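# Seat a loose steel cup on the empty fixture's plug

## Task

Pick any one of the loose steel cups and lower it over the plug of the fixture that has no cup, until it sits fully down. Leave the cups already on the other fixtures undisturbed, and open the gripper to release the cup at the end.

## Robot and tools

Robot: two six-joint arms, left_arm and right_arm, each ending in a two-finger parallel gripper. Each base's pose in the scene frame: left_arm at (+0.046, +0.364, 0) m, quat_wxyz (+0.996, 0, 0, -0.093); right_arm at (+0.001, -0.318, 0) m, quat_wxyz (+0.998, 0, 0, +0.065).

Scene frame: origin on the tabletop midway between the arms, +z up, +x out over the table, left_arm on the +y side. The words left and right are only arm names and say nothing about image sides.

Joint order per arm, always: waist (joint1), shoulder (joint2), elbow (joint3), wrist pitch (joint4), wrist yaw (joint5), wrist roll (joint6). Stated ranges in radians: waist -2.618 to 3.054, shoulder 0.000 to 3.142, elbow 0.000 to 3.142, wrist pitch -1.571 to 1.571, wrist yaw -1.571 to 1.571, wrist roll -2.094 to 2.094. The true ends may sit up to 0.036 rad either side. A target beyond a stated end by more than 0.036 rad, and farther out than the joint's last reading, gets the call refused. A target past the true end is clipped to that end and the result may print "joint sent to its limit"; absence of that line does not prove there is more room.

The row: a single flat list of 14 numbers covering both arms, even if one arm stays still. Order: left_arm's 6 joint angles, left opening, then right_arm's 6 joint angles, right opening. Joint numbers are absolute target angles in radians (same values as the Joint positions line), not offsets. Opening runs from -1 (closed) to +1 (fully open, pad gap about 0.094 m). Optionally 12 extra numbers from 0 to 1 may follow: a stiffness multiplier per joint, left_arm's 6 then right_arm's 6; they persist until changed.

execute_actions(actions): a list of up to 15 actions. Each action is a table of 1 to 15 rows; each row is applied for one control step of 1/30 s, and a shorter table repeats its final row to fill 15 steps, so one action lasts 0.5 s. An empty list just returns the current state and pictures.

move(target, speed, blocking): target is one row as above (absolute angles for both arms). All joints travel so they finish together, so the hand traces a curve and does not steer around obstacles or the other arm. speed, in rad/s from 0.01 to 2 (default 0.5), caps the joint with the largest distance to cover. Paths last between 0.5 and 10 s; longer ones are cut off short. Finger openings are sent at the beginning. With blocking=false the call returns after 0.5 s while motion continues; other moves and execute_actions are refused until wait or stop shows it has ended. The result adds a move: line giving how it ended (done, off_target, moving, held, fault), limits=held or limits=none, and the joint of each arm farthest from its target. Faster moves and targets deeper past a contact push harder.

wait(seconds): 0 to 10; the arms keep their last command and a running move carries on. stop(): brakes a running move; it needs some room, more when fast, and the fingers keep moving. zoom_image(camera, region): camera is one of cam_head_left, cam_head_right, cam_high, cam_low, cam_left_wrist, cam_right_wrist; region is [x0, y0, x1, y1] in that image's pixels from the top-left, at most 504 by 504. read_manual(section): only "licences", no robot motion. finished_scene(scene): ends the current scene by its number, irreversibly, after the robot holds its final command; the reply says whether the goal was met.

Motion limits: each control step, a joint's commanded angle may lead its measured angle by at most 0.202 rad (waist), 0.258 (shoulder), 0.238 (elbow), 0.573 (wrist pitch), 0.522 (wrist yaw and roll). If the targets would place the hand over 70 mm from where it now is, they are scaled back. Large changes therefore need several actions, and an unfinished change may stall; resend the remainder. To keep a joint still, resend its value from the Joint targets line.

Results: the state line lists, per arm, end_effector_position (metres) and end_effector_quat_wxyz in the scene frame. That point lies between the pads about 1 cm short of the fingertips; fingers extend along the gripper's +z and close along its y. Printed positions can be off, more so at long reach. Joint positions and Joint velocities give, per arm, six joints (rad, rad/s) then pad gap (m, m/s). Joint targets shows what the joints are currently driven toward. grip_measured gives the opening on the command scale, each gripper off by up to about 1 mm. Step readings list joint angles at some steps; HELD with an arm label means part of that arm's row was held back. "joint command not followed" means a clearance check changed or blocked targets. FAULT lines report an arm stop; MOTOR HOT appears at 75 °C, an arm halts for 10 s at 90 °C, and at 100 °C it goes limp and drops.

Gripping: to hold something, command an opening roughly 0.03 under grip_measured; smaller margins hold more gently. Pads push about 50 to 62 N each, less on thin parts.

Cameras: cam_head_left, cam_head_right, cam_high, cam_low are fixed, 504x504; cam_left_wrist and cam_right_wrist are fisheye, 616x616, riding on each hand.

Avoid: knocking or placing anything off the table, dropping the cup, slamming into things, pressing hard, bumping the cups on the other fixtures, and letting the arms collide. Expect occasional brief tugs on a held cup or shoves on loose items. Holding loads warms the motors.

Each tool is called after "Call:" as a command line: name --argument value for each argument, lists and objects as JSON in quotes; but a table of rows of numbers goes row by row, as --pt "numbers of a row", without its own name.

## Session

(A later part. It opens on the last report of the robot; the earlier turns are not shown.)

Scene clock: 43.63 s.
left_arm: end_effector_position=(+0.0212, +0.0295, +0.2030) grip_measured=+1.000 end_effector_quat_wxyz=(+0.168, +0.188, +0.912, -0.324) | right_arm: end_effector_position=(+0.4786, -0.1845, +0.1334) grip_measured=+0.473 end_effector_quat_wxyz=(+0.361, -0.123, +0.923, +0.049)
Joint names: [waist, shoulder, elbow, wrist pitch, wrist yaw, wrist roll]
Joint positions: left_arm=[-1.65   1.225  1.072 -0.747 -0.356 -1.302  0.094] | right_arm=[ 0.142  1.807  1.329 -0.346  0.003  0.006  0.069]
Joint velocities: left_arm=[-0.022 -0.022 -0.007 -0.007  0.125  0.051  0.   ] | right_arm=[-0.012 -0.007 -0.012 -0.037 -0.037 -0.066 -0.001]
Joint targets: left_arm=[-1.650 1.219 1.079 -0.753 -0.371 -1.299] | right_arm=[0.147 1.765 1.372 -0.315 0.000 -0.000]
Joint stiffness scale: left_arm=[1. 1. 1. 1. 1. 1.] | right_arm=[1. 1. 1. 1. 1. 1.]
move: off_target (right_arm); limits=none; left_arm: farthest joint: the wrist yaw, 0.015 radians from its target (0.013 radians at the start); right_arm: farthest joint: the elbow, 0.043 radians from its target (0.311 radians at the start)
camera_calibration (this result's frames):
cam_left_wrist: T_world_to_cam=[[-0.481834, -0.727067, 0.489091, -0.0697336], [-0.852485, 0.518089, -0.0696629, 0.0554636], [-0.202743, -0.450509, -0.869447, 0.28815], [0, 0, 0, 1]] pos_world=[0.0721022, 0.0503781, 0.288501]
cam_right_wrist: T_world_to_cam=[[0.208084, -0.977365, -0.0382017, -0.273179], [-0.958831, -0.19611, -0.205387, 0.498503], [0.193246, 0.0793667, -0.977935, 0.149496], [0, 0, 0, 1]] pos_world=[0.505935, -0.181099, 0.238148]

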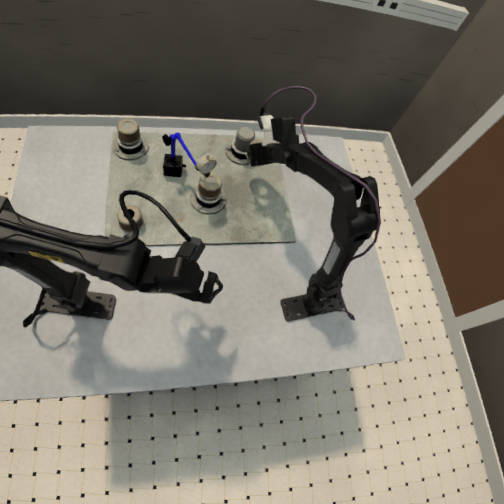

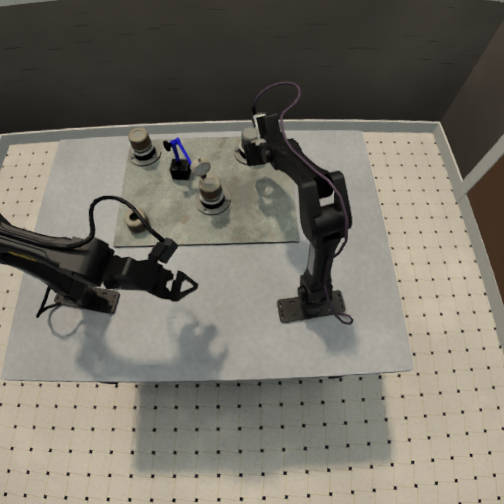

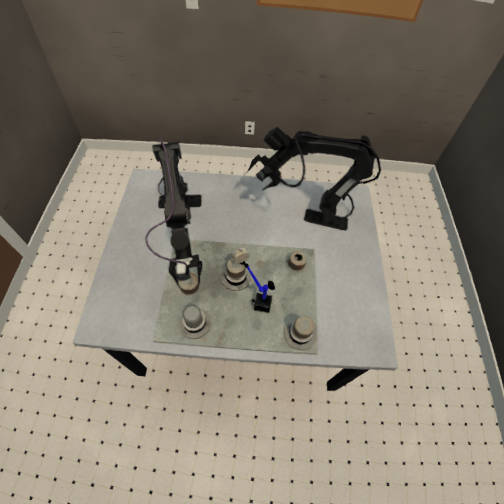

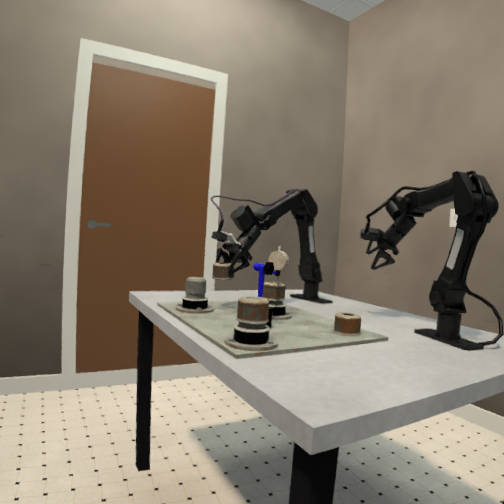

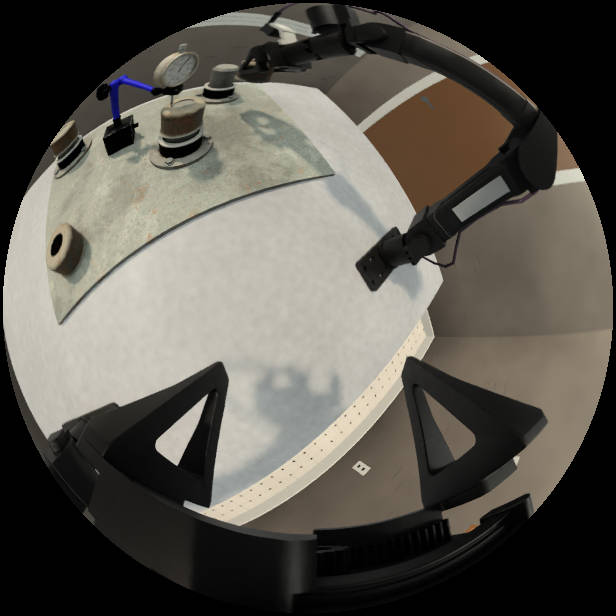

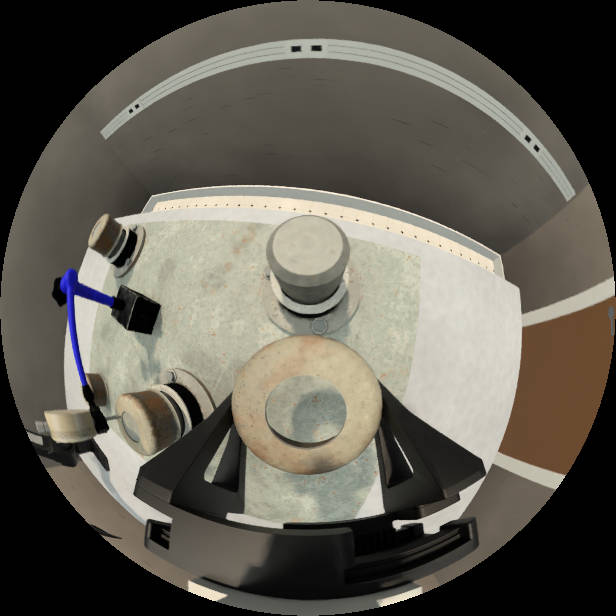

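Call:
zoom_image --camera "cam_right_wrist" --region '[220, 200, 400, 480]'

Region (220, 200, 400, 480) of cam_right_wrist's 616x616 image, scaled by 1.800, with more detail than that image has; it fills the left 324 columns of this view, and the rest is white.

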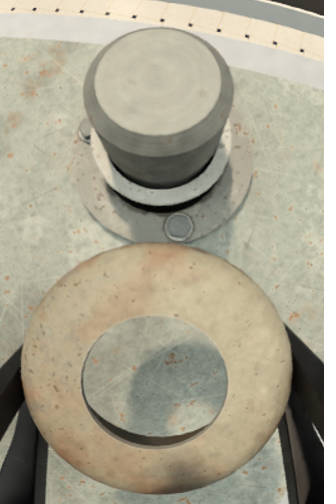

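Call:
move --target '[-1.65,1.219,1.079,-0.753,-0.371,-1.299,1, 0.126,2.178,1.975,-0.485,0,0,0.44]' --speed 0.4

Scene clock: 50.40 s.
left_arm: end_effector_position=(+0.0211, +0.0295, +0.2029) grip_measured=+1.000 end_effector_quat_wxyz=(+0.168, +0.188, +0.912, -0.324) | right_arm: end_effector_position=(+0.5636, -0.1586, +0.1495) grip_measured=+0.473 end_effector_quat_wxyz=(+0.347, -0.125, +0.928, +0.053)
Joint names: [waist, shoulder, elbow, wrist pitch, wrist yaw, wrist roll]
Joint positions: left_arm=[-1.65   1.225  1.072 -0.747 -0.356 -1.302  0.094] | right_arm=[ 0.142  2.169  1.929 -0.613 -0.009  0.006  0.069]
Joint velocities: left_arm=[-0.007 -0.002 -0.002 -0.022 -0.051 -0.051  0.   ] | right_arm=[ 0.002 -0.007  0.002 -0.037 -0.022  0.037 -0.   ]
Joint targets: left_arm=[-1.650 1.219 1.079 -0.753 -0.371 -1.299] | right_arm=[0.126 2.178 1.975 -0.485 -0.000 0.000]
Joint stiffness scale: left_arm=[1. 1. 1. 1. 1. 1.] | right_arm=[1. 1. 1. 1. 1. 1.]
move: off_target (right_arm); limits=none; left_arm: farthest joint: the wrist yaw, 0.015 radians from its target (0.015 radians at the start); right_arm: farthest joint: the wrist pitch, 0.128 radians from its target (0.107 radians at the start)
camera_calibration (this result's frames):
cam_left_wrist: T_world_to_cam=[[-0.481897, -0.726915, 0.489255, -0.0698115], [-0.852279, 0.518504, -0.0690902, 0.0552142], [-0.203458, -0.450277, -0.8694, 0.288092], [0, 0, 0, 1]] pos_world=[0.0720308, 0.0503455, 0.288438]
cam_right_wrist: T_world_to_cam=[[0.214796, -0.975594, -0.0455916, -0.267314], [-0.962932, -0.203747, -0.176775, 0.585149], [0.163172, 0.0818722, -0.983195, 0.164868], [0, 0, 0, 1]] pos_world=[0.593975, -0.155066, 0.25335]

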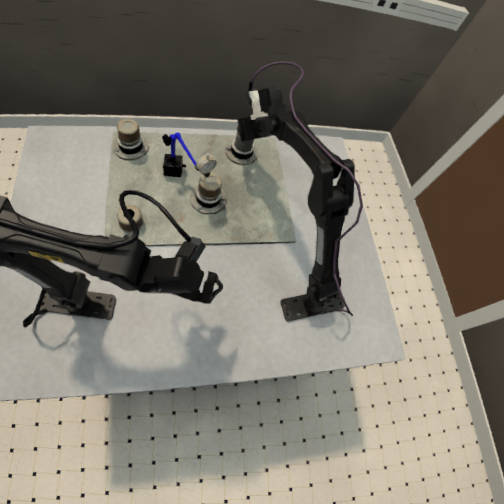

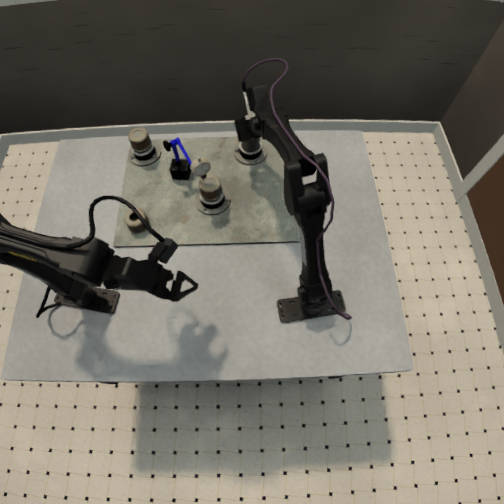

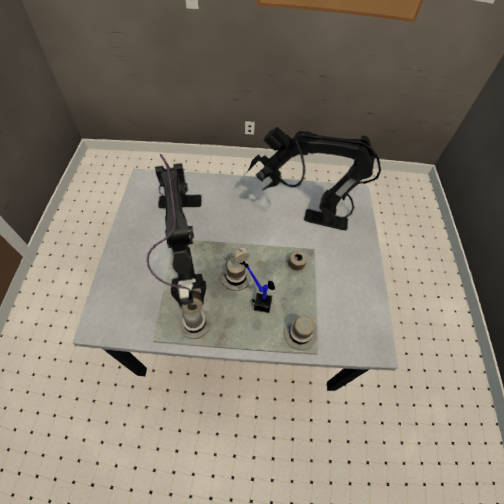

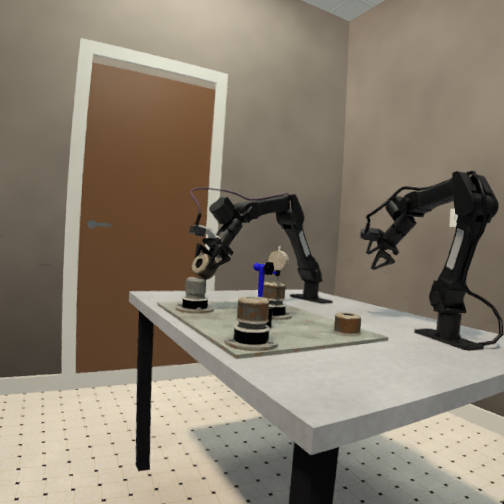

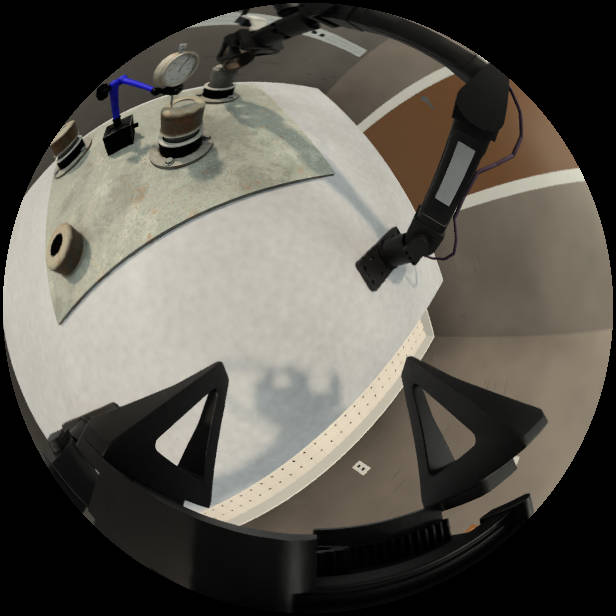

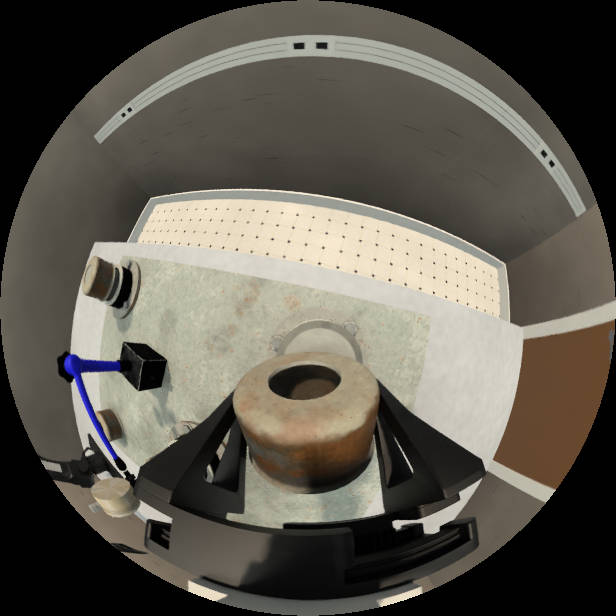

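Call:
zoom_image --camera "cam_low" --region '[160, 200, 280, 320]'

Region (160, 200, 280, 320) of cam_low's 504x504 image, scaled by 4.200, with more detail than that image has.

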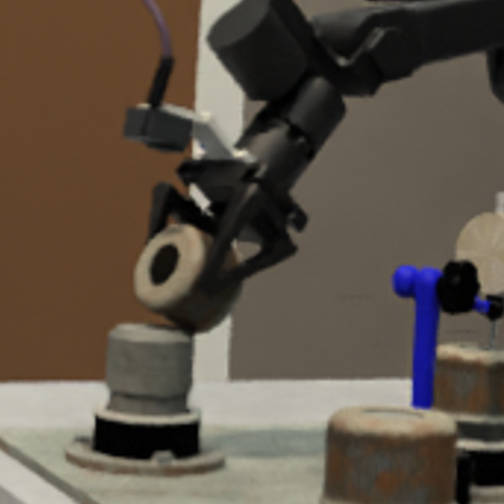

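Call:
execute_actions --actions '[[[-1.65,1.219,1.079,-0.753,-0.371,-1.299,1,0.13,2.165,1.975,-0.49,0,0,0.44],[-1.65,1.219,1.079,-0.753,-0.371,-1.299,1,0.13,2.155,1.975,-0.495,0,0,0.44],[-1.65,1.219,1.079,-0.753,-0.371,-1.299,1,0.13,2.145,1.975,-0.50,0,0,0.44],[-1.65,1.219,1.079,-0.753,-0.371,-1.299,1,0.13,2.135,1.975,-0.505,0,0,0.44],[-1.65,1.219,1.079,-0.753,-0.371,-1.299,1,0.13,2.125,1.975,-0.51,0,0,0.44],[-1.65,1.219,1.079,-0.753,-0.371,-1.299,1,0.13,2.115,1.975,-0.515,0,0,0.44],[-1.65,1.219,1.079,-0.753,-0.371,-1.299,1,0.13,2.105,1.975,-0.52,0,0,0.44],[-1.65,1.219,1.079,-0.753,-0.371,-1.299,1,0.13,2.095,1.975,-0.52,0,0,0.44],[-1.65,1.219,1.079,-0.753,-0.371,-1.299,1,0.13,2.085,1.975,-0.52,0,0,0.44],[-1.65,1.219,1.079,-0.753,-0.371,-1.299,1,0.13,2.075,1.975,-0.52,0,0,0.44],[-1.65,1.219,1.079,-0.753,-0.371,-1.299,1,0.13,2.065,1.975,-0.52,0,0,0.44],[-1.65,1.219,1.079,-0.753,-0.371,-1.299,1,0.13,2.055,1.975,-0.52,0,0,0.44],[-1.65,1.219,1.079,-0.753,-0.371,-1.299,1,0.13,2.045,1.975,-0.52,0,0,0.44]]]'

Call:
move --target '[-1.65,1.219,1.079,-0.753,-0.371,-1.299,1, 0.03,1.63,1.29,-0.14,0,0,0.44]' --speed 0.6

Scene clock: 67.73 s.
left_arm: end_effector_position=(+0.0211, +0.0295, +0.2029) grip_measured=+1.000 end_effector_quat_wxyz=(+0.168, +0.188, +0.912, -0.324) | right_arm: end_effector_position=(+0.5641, -0.1600, +0.1795) grip_measured=+0.473 end_effector_quat_wxyz=(+0.376, -0.123, +0.917, +0.056)
Joint names: [waist, shoulder, elbow, wrist pitch, wrist yaw, wrist roll]
Joint positions: left_arm=[-1.65   1.225  1.072 -0.747 -0.356 -1.302  0.094] | right_arm=[ 0.14   2.12   1.929 -0.6   -0.008  0.006  0.069]
Joint velocities: left_arm=[-0.002  0.007  0.007 -0.022 -0.037 -0.022  0.   ] | right_arm=[ 0.007 -0.261  0.007  0.051 -0.037 -0.022 -0.   ]
Joint targets: left_arm=[-1.650 1.219 1.079 -0.753 -0.371 -1.299] | right_arm=[0.130 2.047 1.974 -0.521 -0.000 0.000]
Joint stiffness scale: left_arm=[1. 1. 1. 1. 1. 1.] | right_arm=[1. 1. 1. 1. 1. 1.]
Step readings (joint positions):
0: left_arm=[-1.650 1.225 1.072 -0.747 -0.356 -1.302] | right_arm=[0.142 2.169 1.929 -0.613 -0.009 0.006]
1: left_arm=[-1.650 1.225 1.072 -0.747 -0.356 -1.302] | right_arm=[0.142 2.169 1.929 -0.613 -0.009 0.006]
2: left_arm=[-1.650 1.225 1.072 -0.747 -0.356 -1.302] | right_arm=[0.142 2.169 1.929 -0.613 -0.009 0.006]
4: left_arm=[-1.650 1.225 1.072 -0.747 -0.356 -1.302] | right_arm=[0.142 2.169 1.929 -0.613 -0.009 0.006]
8: left_arm=[-1.650 1.225 1.072 -0.747 -0.356 -1.302] | right_arm=[0.142 2.165 1.929 -0.609 -0.009 0.006]
15: Joint positions above
camera_calibration (this result's frames):
cam_left_wrist: T_world_to_cam=[[-0.481897, -0.726915, 0.489255, -0.0698115], [-0.852279, 0.518504, -0.0690902, 0.0552142], [-0.203458, -0.450277, -0.8694, 0.288092], [0, 0, 0, 1]] pos_world=[0.0720308, 0.0503455, 0.288438]
cam_right_wrist: T_world_to_cam=[[0.214621, -0.975513, -0.0480956, -0.266918], [-0.951084, -0.197536, -0.237524, 0.595876], [0.222207, 0.0967207, -0.97019, 0.161112], [0, 0, 0, 1]] pos_world=[0.588214, -0.158257, 0.285007]

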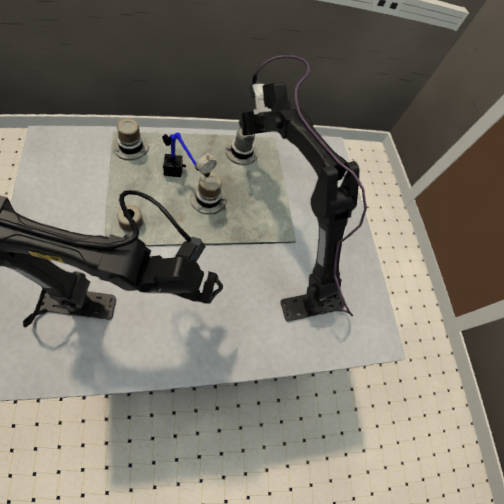

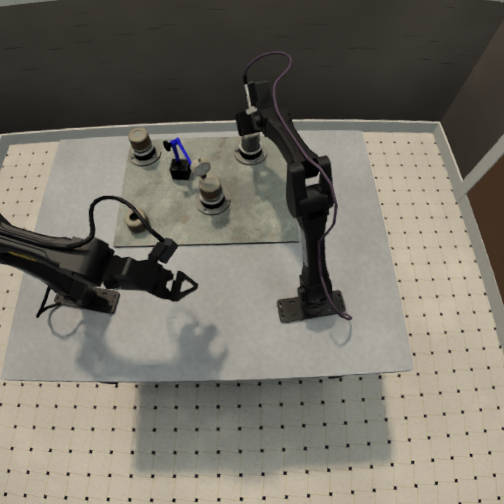

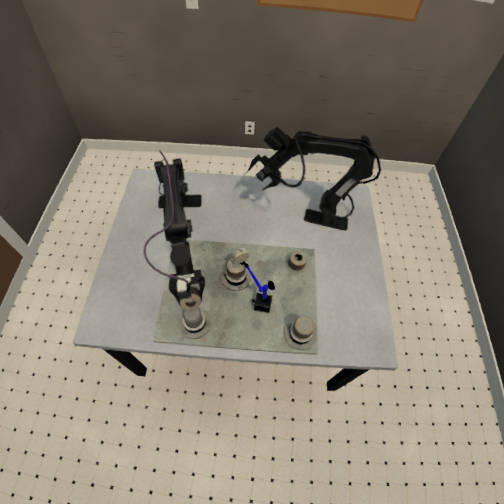

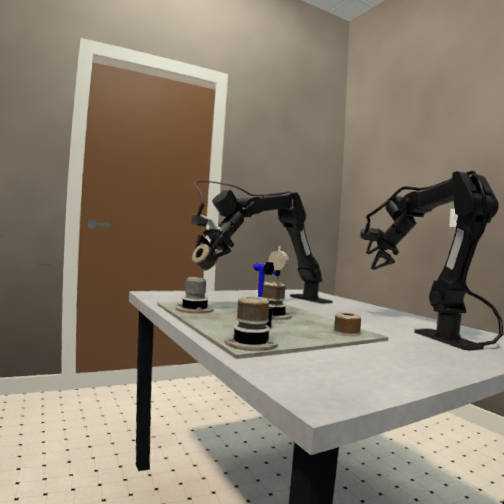

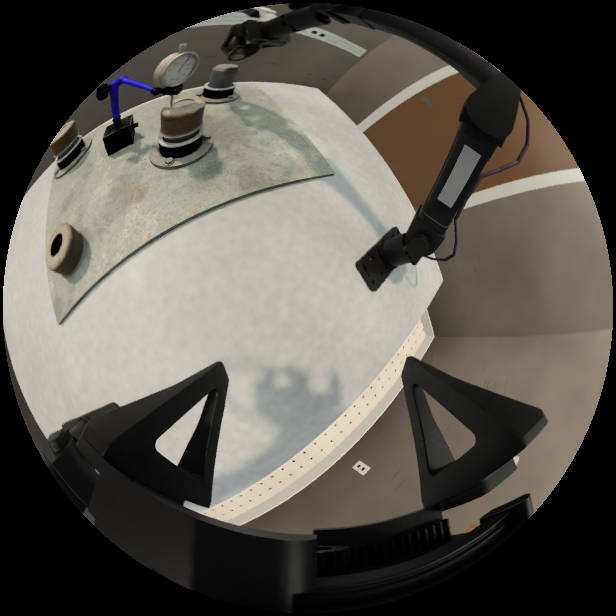

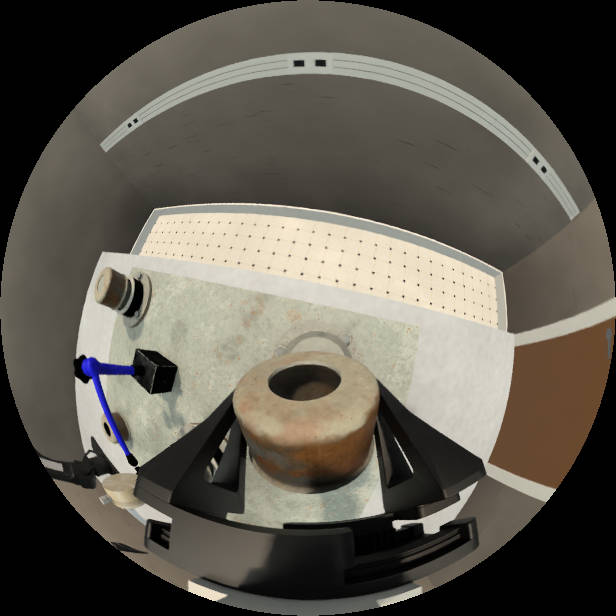

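Scene clock: 69.50 s.
left_arm: end_effector_position=(+0.0210, +0.0295, +0.2029) grip_measured=+1.000 end_effector_quat_wxyz=(+0.168, +0.189, +0.912, -0.324) | right_arm: end_effector_position=(+0.4962, -0.2331, +0.2028) grip_measured=+0.473 end_effector_quat_wxyz=(+0.463, -0.072, +0.882, +0.042)
Joint names: [waist, shoulder, elbow, wrist pitch, wrist yaw, wrist roll]
Joint positions: left_arm=[-1.65   1.225  1.072 -0.747 -0.355 -1.302  0.094] | right_arm=[ 0.036  1.677  1.288 -0.214 -0.005  0.006  0.069]
Joint velocities: left_arm=[-0.012 -0.012  0.007 -0.022  0.022  0.022  0.   ] | right_arm=[ 0.002  0.012  0.032 -0.007  0.081  0.007 -0.   ]
Joint targets: left_arm=[-1.650 1.219 1.079 -0.753 -0.371 -1.299] | right_arm=[0.030 1.630 1.290 -0.140 0.000 0.000]
Joint stiffness scale: left_arm=[1. 1. 1. 1. 1. 1.] | right_arm=[1. 1. 1. 1. 1. 1.]
move: off_target (right_arm); limits=none; left_arm: farthest joint: the wrist yaw, 0.016 radians from its target (0.015 radians at the start); right_arm: farthest joint: the wrist pitch, 0.074 radians from its target (0.460 radians at the start)
camera_calibration (this result's frames):
cam_left_wrist: T_world_to_cam=[[-0.481928, -0.726838, 0.489338, -0.0698504], [-0.852176, 0.518711, -0.0688039, 0.0550896], [-0.203816, -0.45016, -0.869376, 0.288063], [0, 0, 0, 1]] pos_world=[0.071995, 0.0503292, 0.288406]
cam_right_wrist: T_world_to_cam=[[0.120115, -0.991215, -0.0553632, -0.27779], [-0.905837, -0.0866073, -0.414679, 0.561764], [0.406241, 0.0999591, -0.908282, 0.102795], [0, 0, 0, 1]] pos_world=[0.500474, -0.236972, 0.310939]

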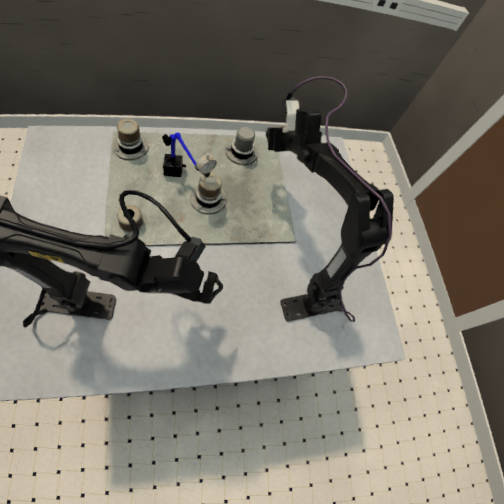

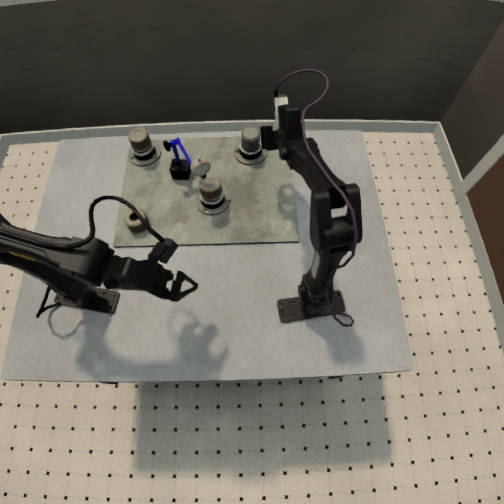

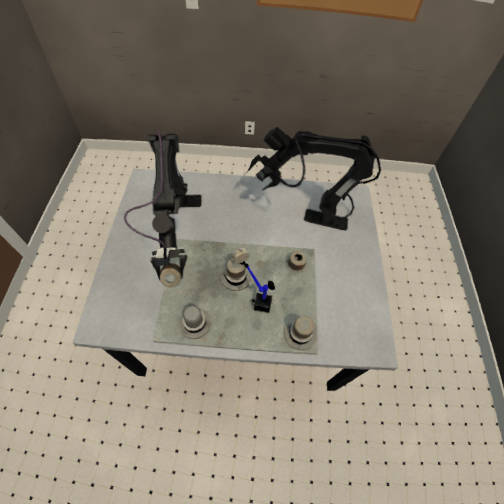

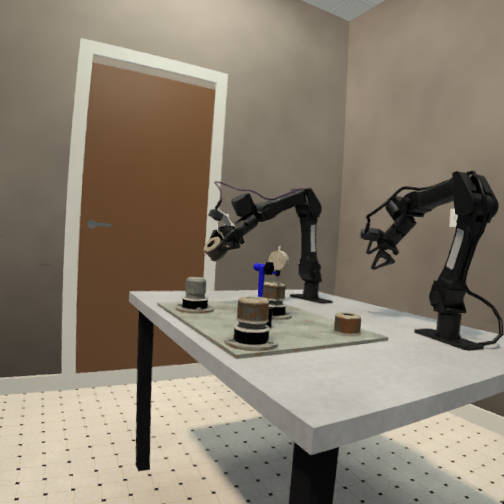

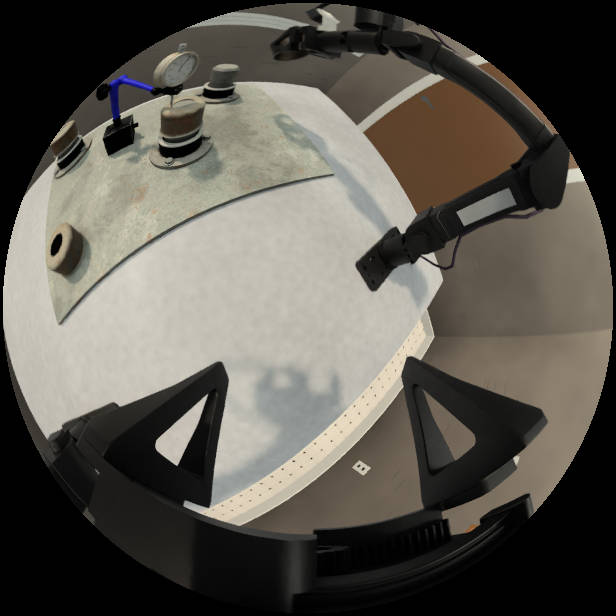

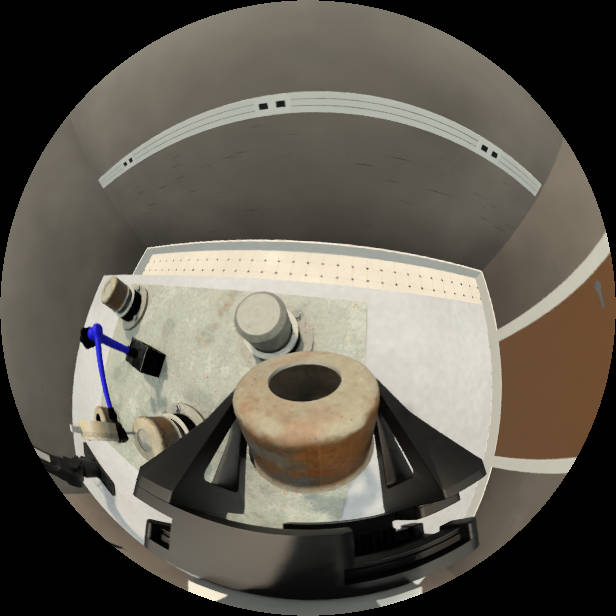

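Call:
move --target '[-1.65,1.219,1.079,-0.753,-0.371,-1.299,1, 0.005,1.985,0.54,1.333,0,0,0.44]' --speed 0.9

Call:
zoom_image --camera "cam_low" --region '[170, 220, 290, 320]'

Scene clock: 73.13 s.
left_arm: end_effector_position=(+0.0211, +0.0295, +0.2029) grip_measured=+1.000 end_effector_quat_wxyz=(+0.168, +0.188, +0.912, -0.324) | right_arm: end_effector_position=(+0.4573, -0.2499, +0.0751) grip_measured=+0.473 end_effector_quat_wxyz=(+0.632, -0.055, +0.771, +0.049)
Joint names: [waist, shoulder, elbow, wrist pitch, wrist yaw, wrist roll]
Joint positions: left_arm=[-1.65   1.225  1.072 -0.747 -0.356 -1.302  0.094] | right_arm=[ 0.014  1.991  0.543  1.251 -0.005  0.006  0.069]
Joint velocities: left_arm=[-0.017  0.002 -0.002  0.037  0.081 -0.037  0.   ] | right_arm=[ 0.002  0.002  0.012  0.022  0.007  0.022 -0.   ]
Joint targets: left_arm=[-1.650 1.219 1.079 -0.753 -0.371 -1.299] | right_arm=[0.005 1.985 0.540 1.333 0.000 0.000]
Joint stiffness scale: left_arm=[1. 1. 1. 1. 1. 1.] | right_arm=[1. 1. 1. 1. 1. 1.]
move: off_target (right_arm); limits=none; left_arm: farthest joint: the wrist yaw, 0.015 radians from its target (0.015 radians at the start); right_arm: farthest joint: the wrist pitch, 0.082 radians from its target (1.546 radians at the start)
camera_calibration (this result's frames):
cam_left_wrist: T_world_to_cam=[[-0.481897, -0.726915, 0.489255, -0.0698115], [-0.852279, 0.518504, -0.0690902, 0.0552142], [-0.203458, -0.450277, -0.8694, 0.288092], [0, 0, 0, 1]] pos_world=[0.0720308, 0.0503455, 0.288438]
cam_right_wrist: T_world_to_cam=[[0.1234, -0.989975, -0.068714, -0.297089], [-0.672781, -0.0325597, -0.739125, 0.403348], [0.729478, 0.137438, -0.670054, -0.152052], [0, 0, 0, 1]] pos_world=[0.418944, -0.26008, 0.175827]

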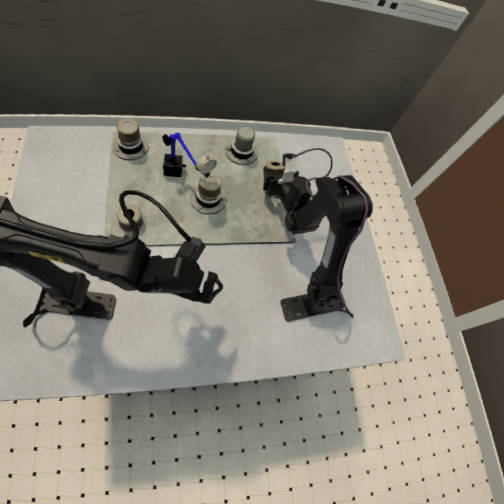

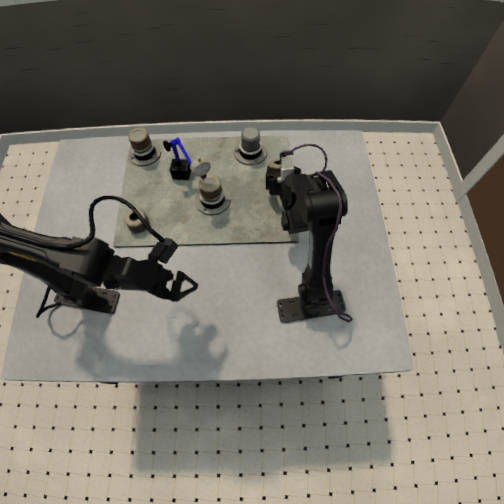

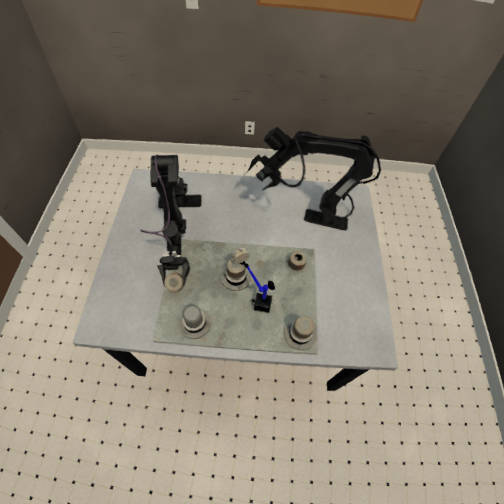

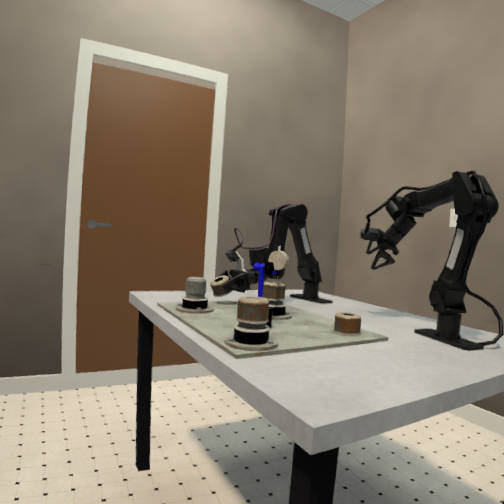

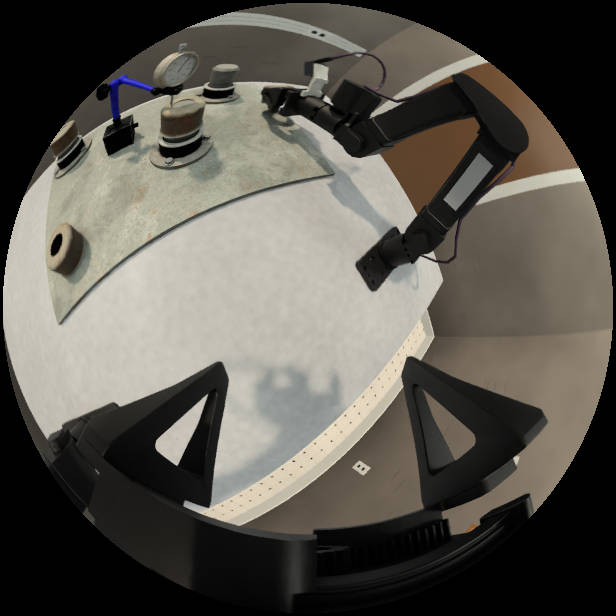

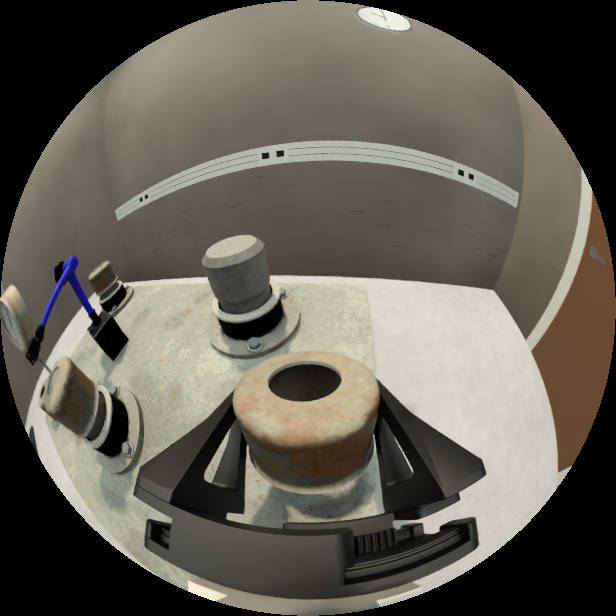

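Region (170, 220, 290, 320) of cam_low's 504x504 image, scaled by 4.200, with more detail than that image has.

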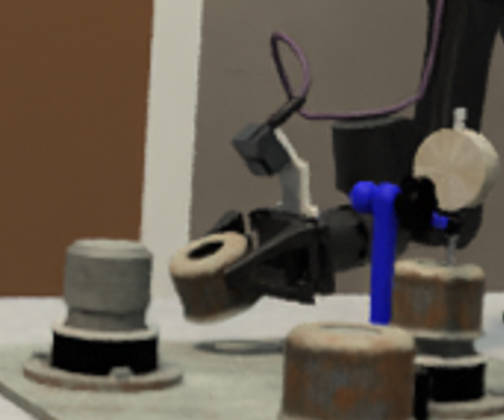

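Call:
move --target '[-1.65,1.219,1.079,-0.753,-0.371,-1.299,1, 0.005,2.10,0.54,1.44,0,0,0.44]' --speed 0.25

Call:
zoom_image --camera "cam_low" --region '[170, 220, 290, 320]'

Scene clock: 76.47 s.
left_arm: end_effector_position=(+0.0211, +0.0295, +0.2029) grip_measured=+1.000 end_effector_quat_wxyz=(+0.168, +0.188, +0.912, -0.324) | right_arm: end_effector_position=(+0.4565, -0.2501, +0.0524) grip_measured=+0.473 end_effector_quat_wxyz=(+0.631, -0.055, +0.772, +0.049)
Joint names: [waist, shoulder, elbow, wrist pitch, wrist yaw, wrist roll]
Joint positions: left_arm=[-1.65   1.225  1.072 -0.747 -0.356 -1.302  0.094] | right_arm=[ 0.014  2.102  0.543  1.358 -0.005  0.006  0.069]
Joint velocities: left_arm=[-0.002  0.002 -0.017 -0.022  0.066  0.037  0.   ] | right_arm=[-0.012  0.002  0.007  0.007 -0.022 -0.007 -0.001]
Joint targets: left_arm=[-1.650 1.219 1.079 -0.753 -0.371 -1.299] | right_arm=[0.005 2.100 0.540 1.440 -0.000 -0.000]
Joint stiffness scale: left_arm=[1. 1. 1. 1. 1. 1.] | right_arm=[1. 1. 1. 1. 1. 1.]
move: off_target (right_arm); limits=none; left_arm: farthest joint: the wrist yaw, 0.015 radians from its target (0.015 radians at the start); right_arm: farthest joint: the wrist pitch, 0.082 radians from its target (0.188 radians at the start)
camera_calibration (this result's frames):
cam_left_wrist: T_world_to_cam=[[-0.481897, -0.726915, 0.489255, -0.0698115], [-0.852279, 0.518504, -0.0690902, 0.0552142], [-0.203458, -0.450277, -0.8694, 0.288092], [0, 0, 0, 1]] pos_world=[0.0720308, 0.0503455, 0.288438]
cam_right_wrist: T_world_to_cam=[[0.123167, -0.990009, -0.0686459, -0.298566], [-0.675289, -0.0329227, -0.736818, 0.387005], [0.727197, 0.137108, -0.672597, -0.165536], [0, 0, 0, 1]] pos_world=[0.418491, -0.260146, 0.153319]

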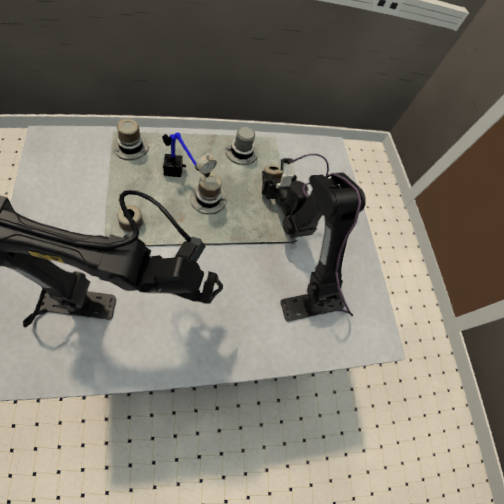

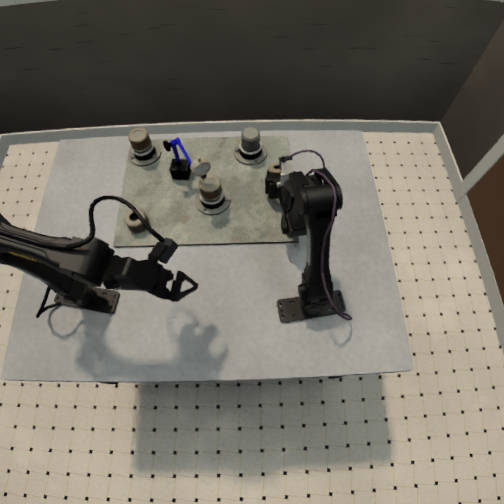

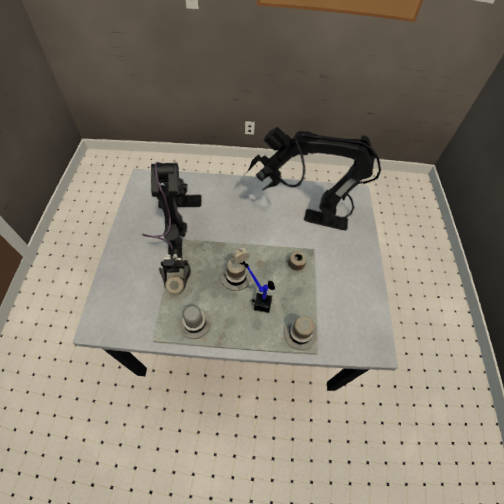

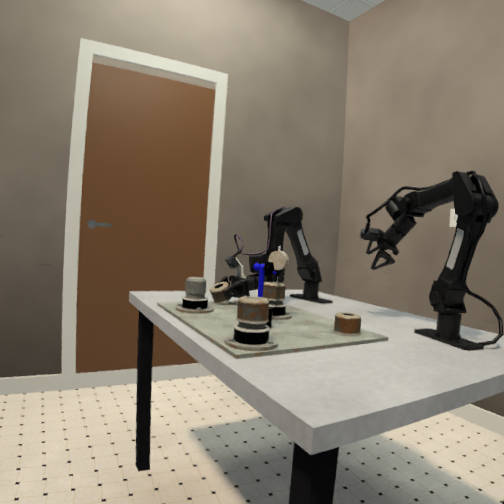

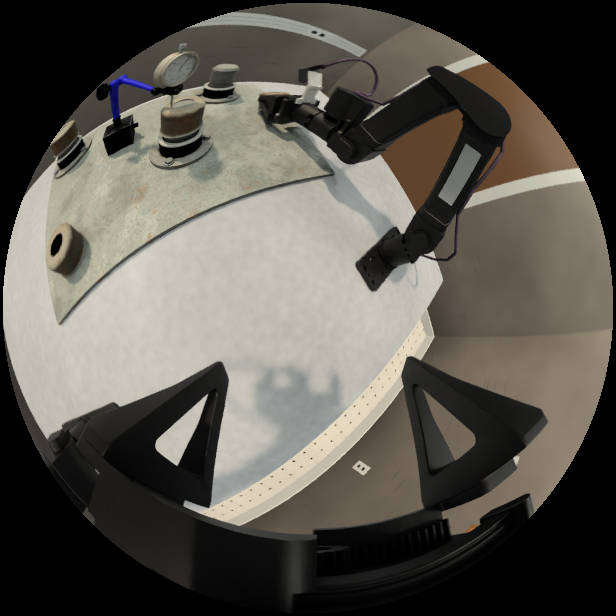

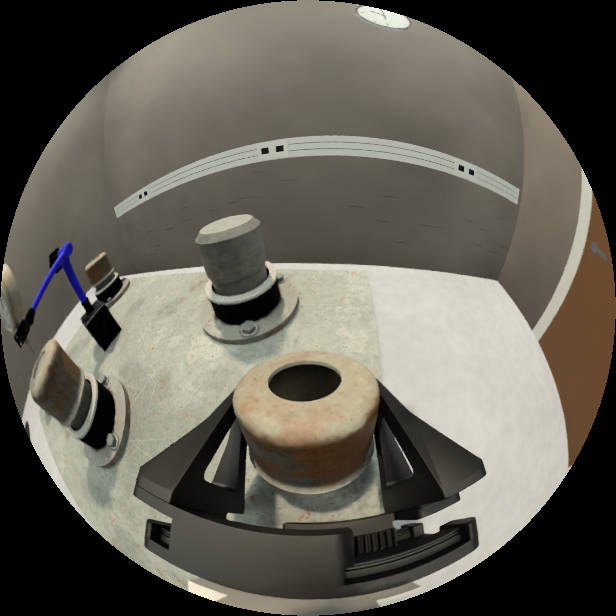

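Region (170, 220, 290, 320) of cam_low's 504x504 image, scaled by 4.200, with more detail than that image has.

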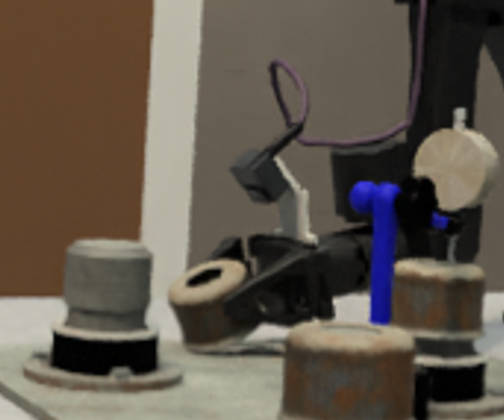

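Call:
move --target '[-1.65,1.219,1.079,-0.753,-0.371,-1.299,1, 0.005,2.10,0.472,1.34,0,0,0.465]' --speed 0.06

Call:
zoom_image --camera "cam_low" --region '[170, 220, 290, 320]'

Scene clock: 78.67 s.
left_arm: end_effector_position=(+0.0210, +0.0295, +0.2029) grip_measured=+1.000 end_effector_quat_wxyz=(+0.168, +0.189, +0.912, -0.324) | right_arm: end_effector_position=(+0.4475, -0.2514, +0.0489) grip_measured=+0.476 end_effector_quat_wxyz=(+0.629, -0.055, +0.774, +0.049)
Joint names: [waist, shoulder, elbow, wrist pitch, wrist yaw, wrist roll]
Joint positions: left_arm=[-1.65   1.225  1.072 -0.747 -0.355 -1.302  0.094] | right_arm=[ 0.014  2.102  0.507  1.389 -0.005  0.006  0.069]
Joint velocities: left_arm=[-0.007 -0.017 -0.012  0.007 -0.037 -0.022  0.   ] | right_arm=[-0.007 -0.002 -0.012  0.022 -0.037 -0.066 -0.001]
Joint targets: left_arm=[-1.650 1.219 1.079 -0.753 -0.371 -1.299] | right_arm=[0.005 2.100 0.472 1.340 0.000 0.000]
Joint stiffness scale: left_arm=[1. 1. 1. 1. 1. 1.] | right_arm=[1. 1. 1. 1. 1. 1.]
move: off_target (right_arm); limits=none; left_arm: farthest joint: the wrist yaw, 0.016 radians from its target (0.015 radians at the start); right_arm: farthest joint: the wrist pitch, 0.049 radians from its target (0.018 radians at the start)
camera_calibration (this result's frames):
cam_left_wrist: T_world_to_cam=[[-0.481928, -0.726838, 0.489338, -0.0698504], [-0.852176, 0.518711, -0.0688039, 0.0550896], [-0.203816, -0.45016, -0.869376, 0.288063], [0, 0, 0, 1]] pos_world=[0.071995, 0.0503292, 0.288406]
cam_right_wrist: T_world_to_cam=[[0.122779, -0.990065, -0.0685306, -0.298833], [-0.67945, -0.0335252, -0.732955, 0.37984], [0.723376, 0.136554, -0.676816, -0.159388], [0, 0, 0, 1]] pos_world=[0.41007, -0.261365, 0.15005]

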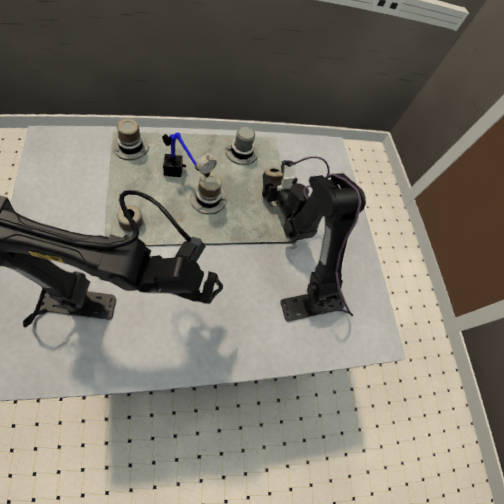

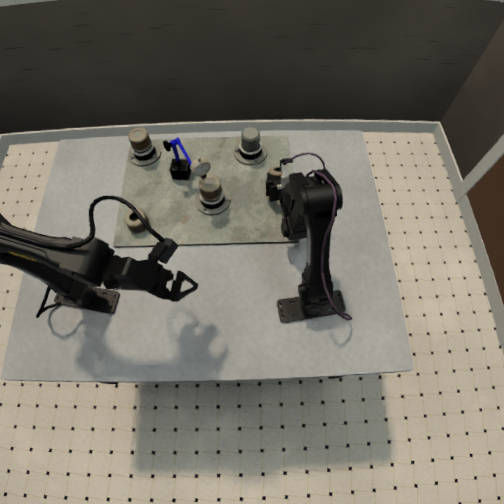

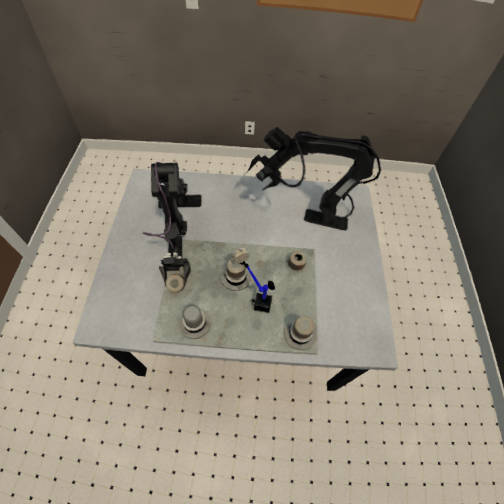

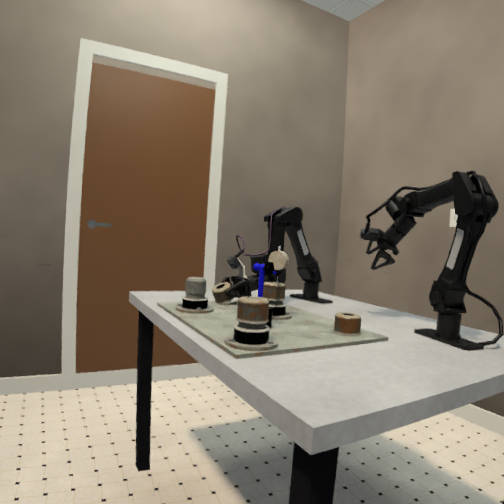

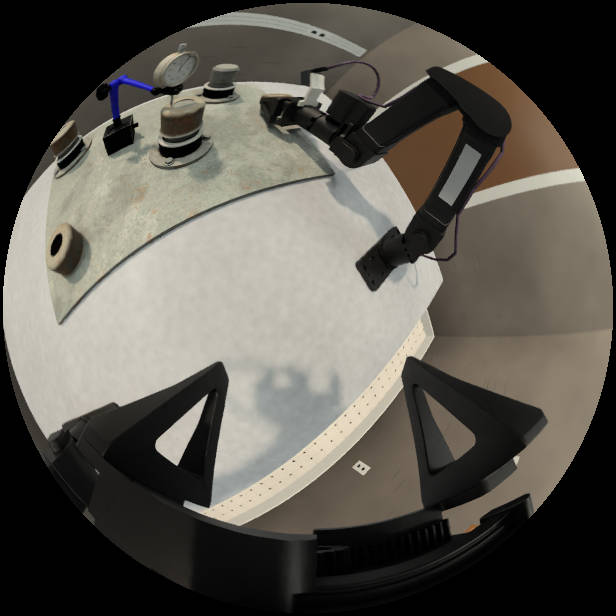

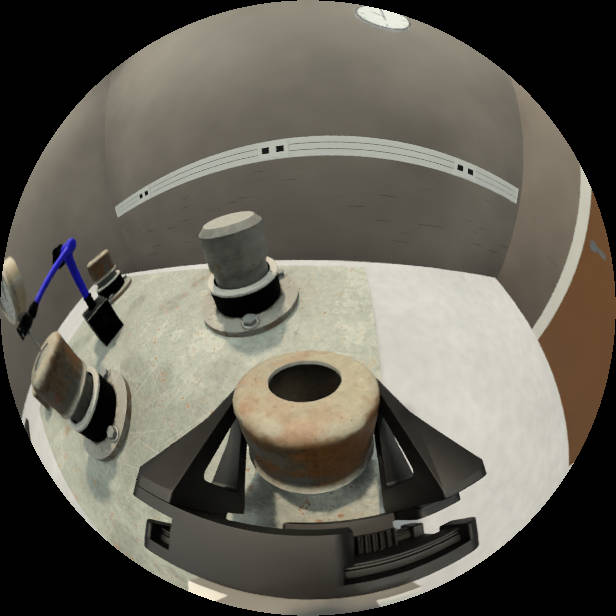

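Region (170, 220, 290, 320) of cam_low's 504x504 image, scaled by 4.200, with more detail than that image has.

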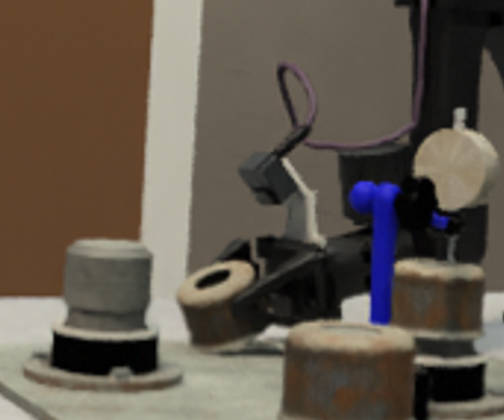

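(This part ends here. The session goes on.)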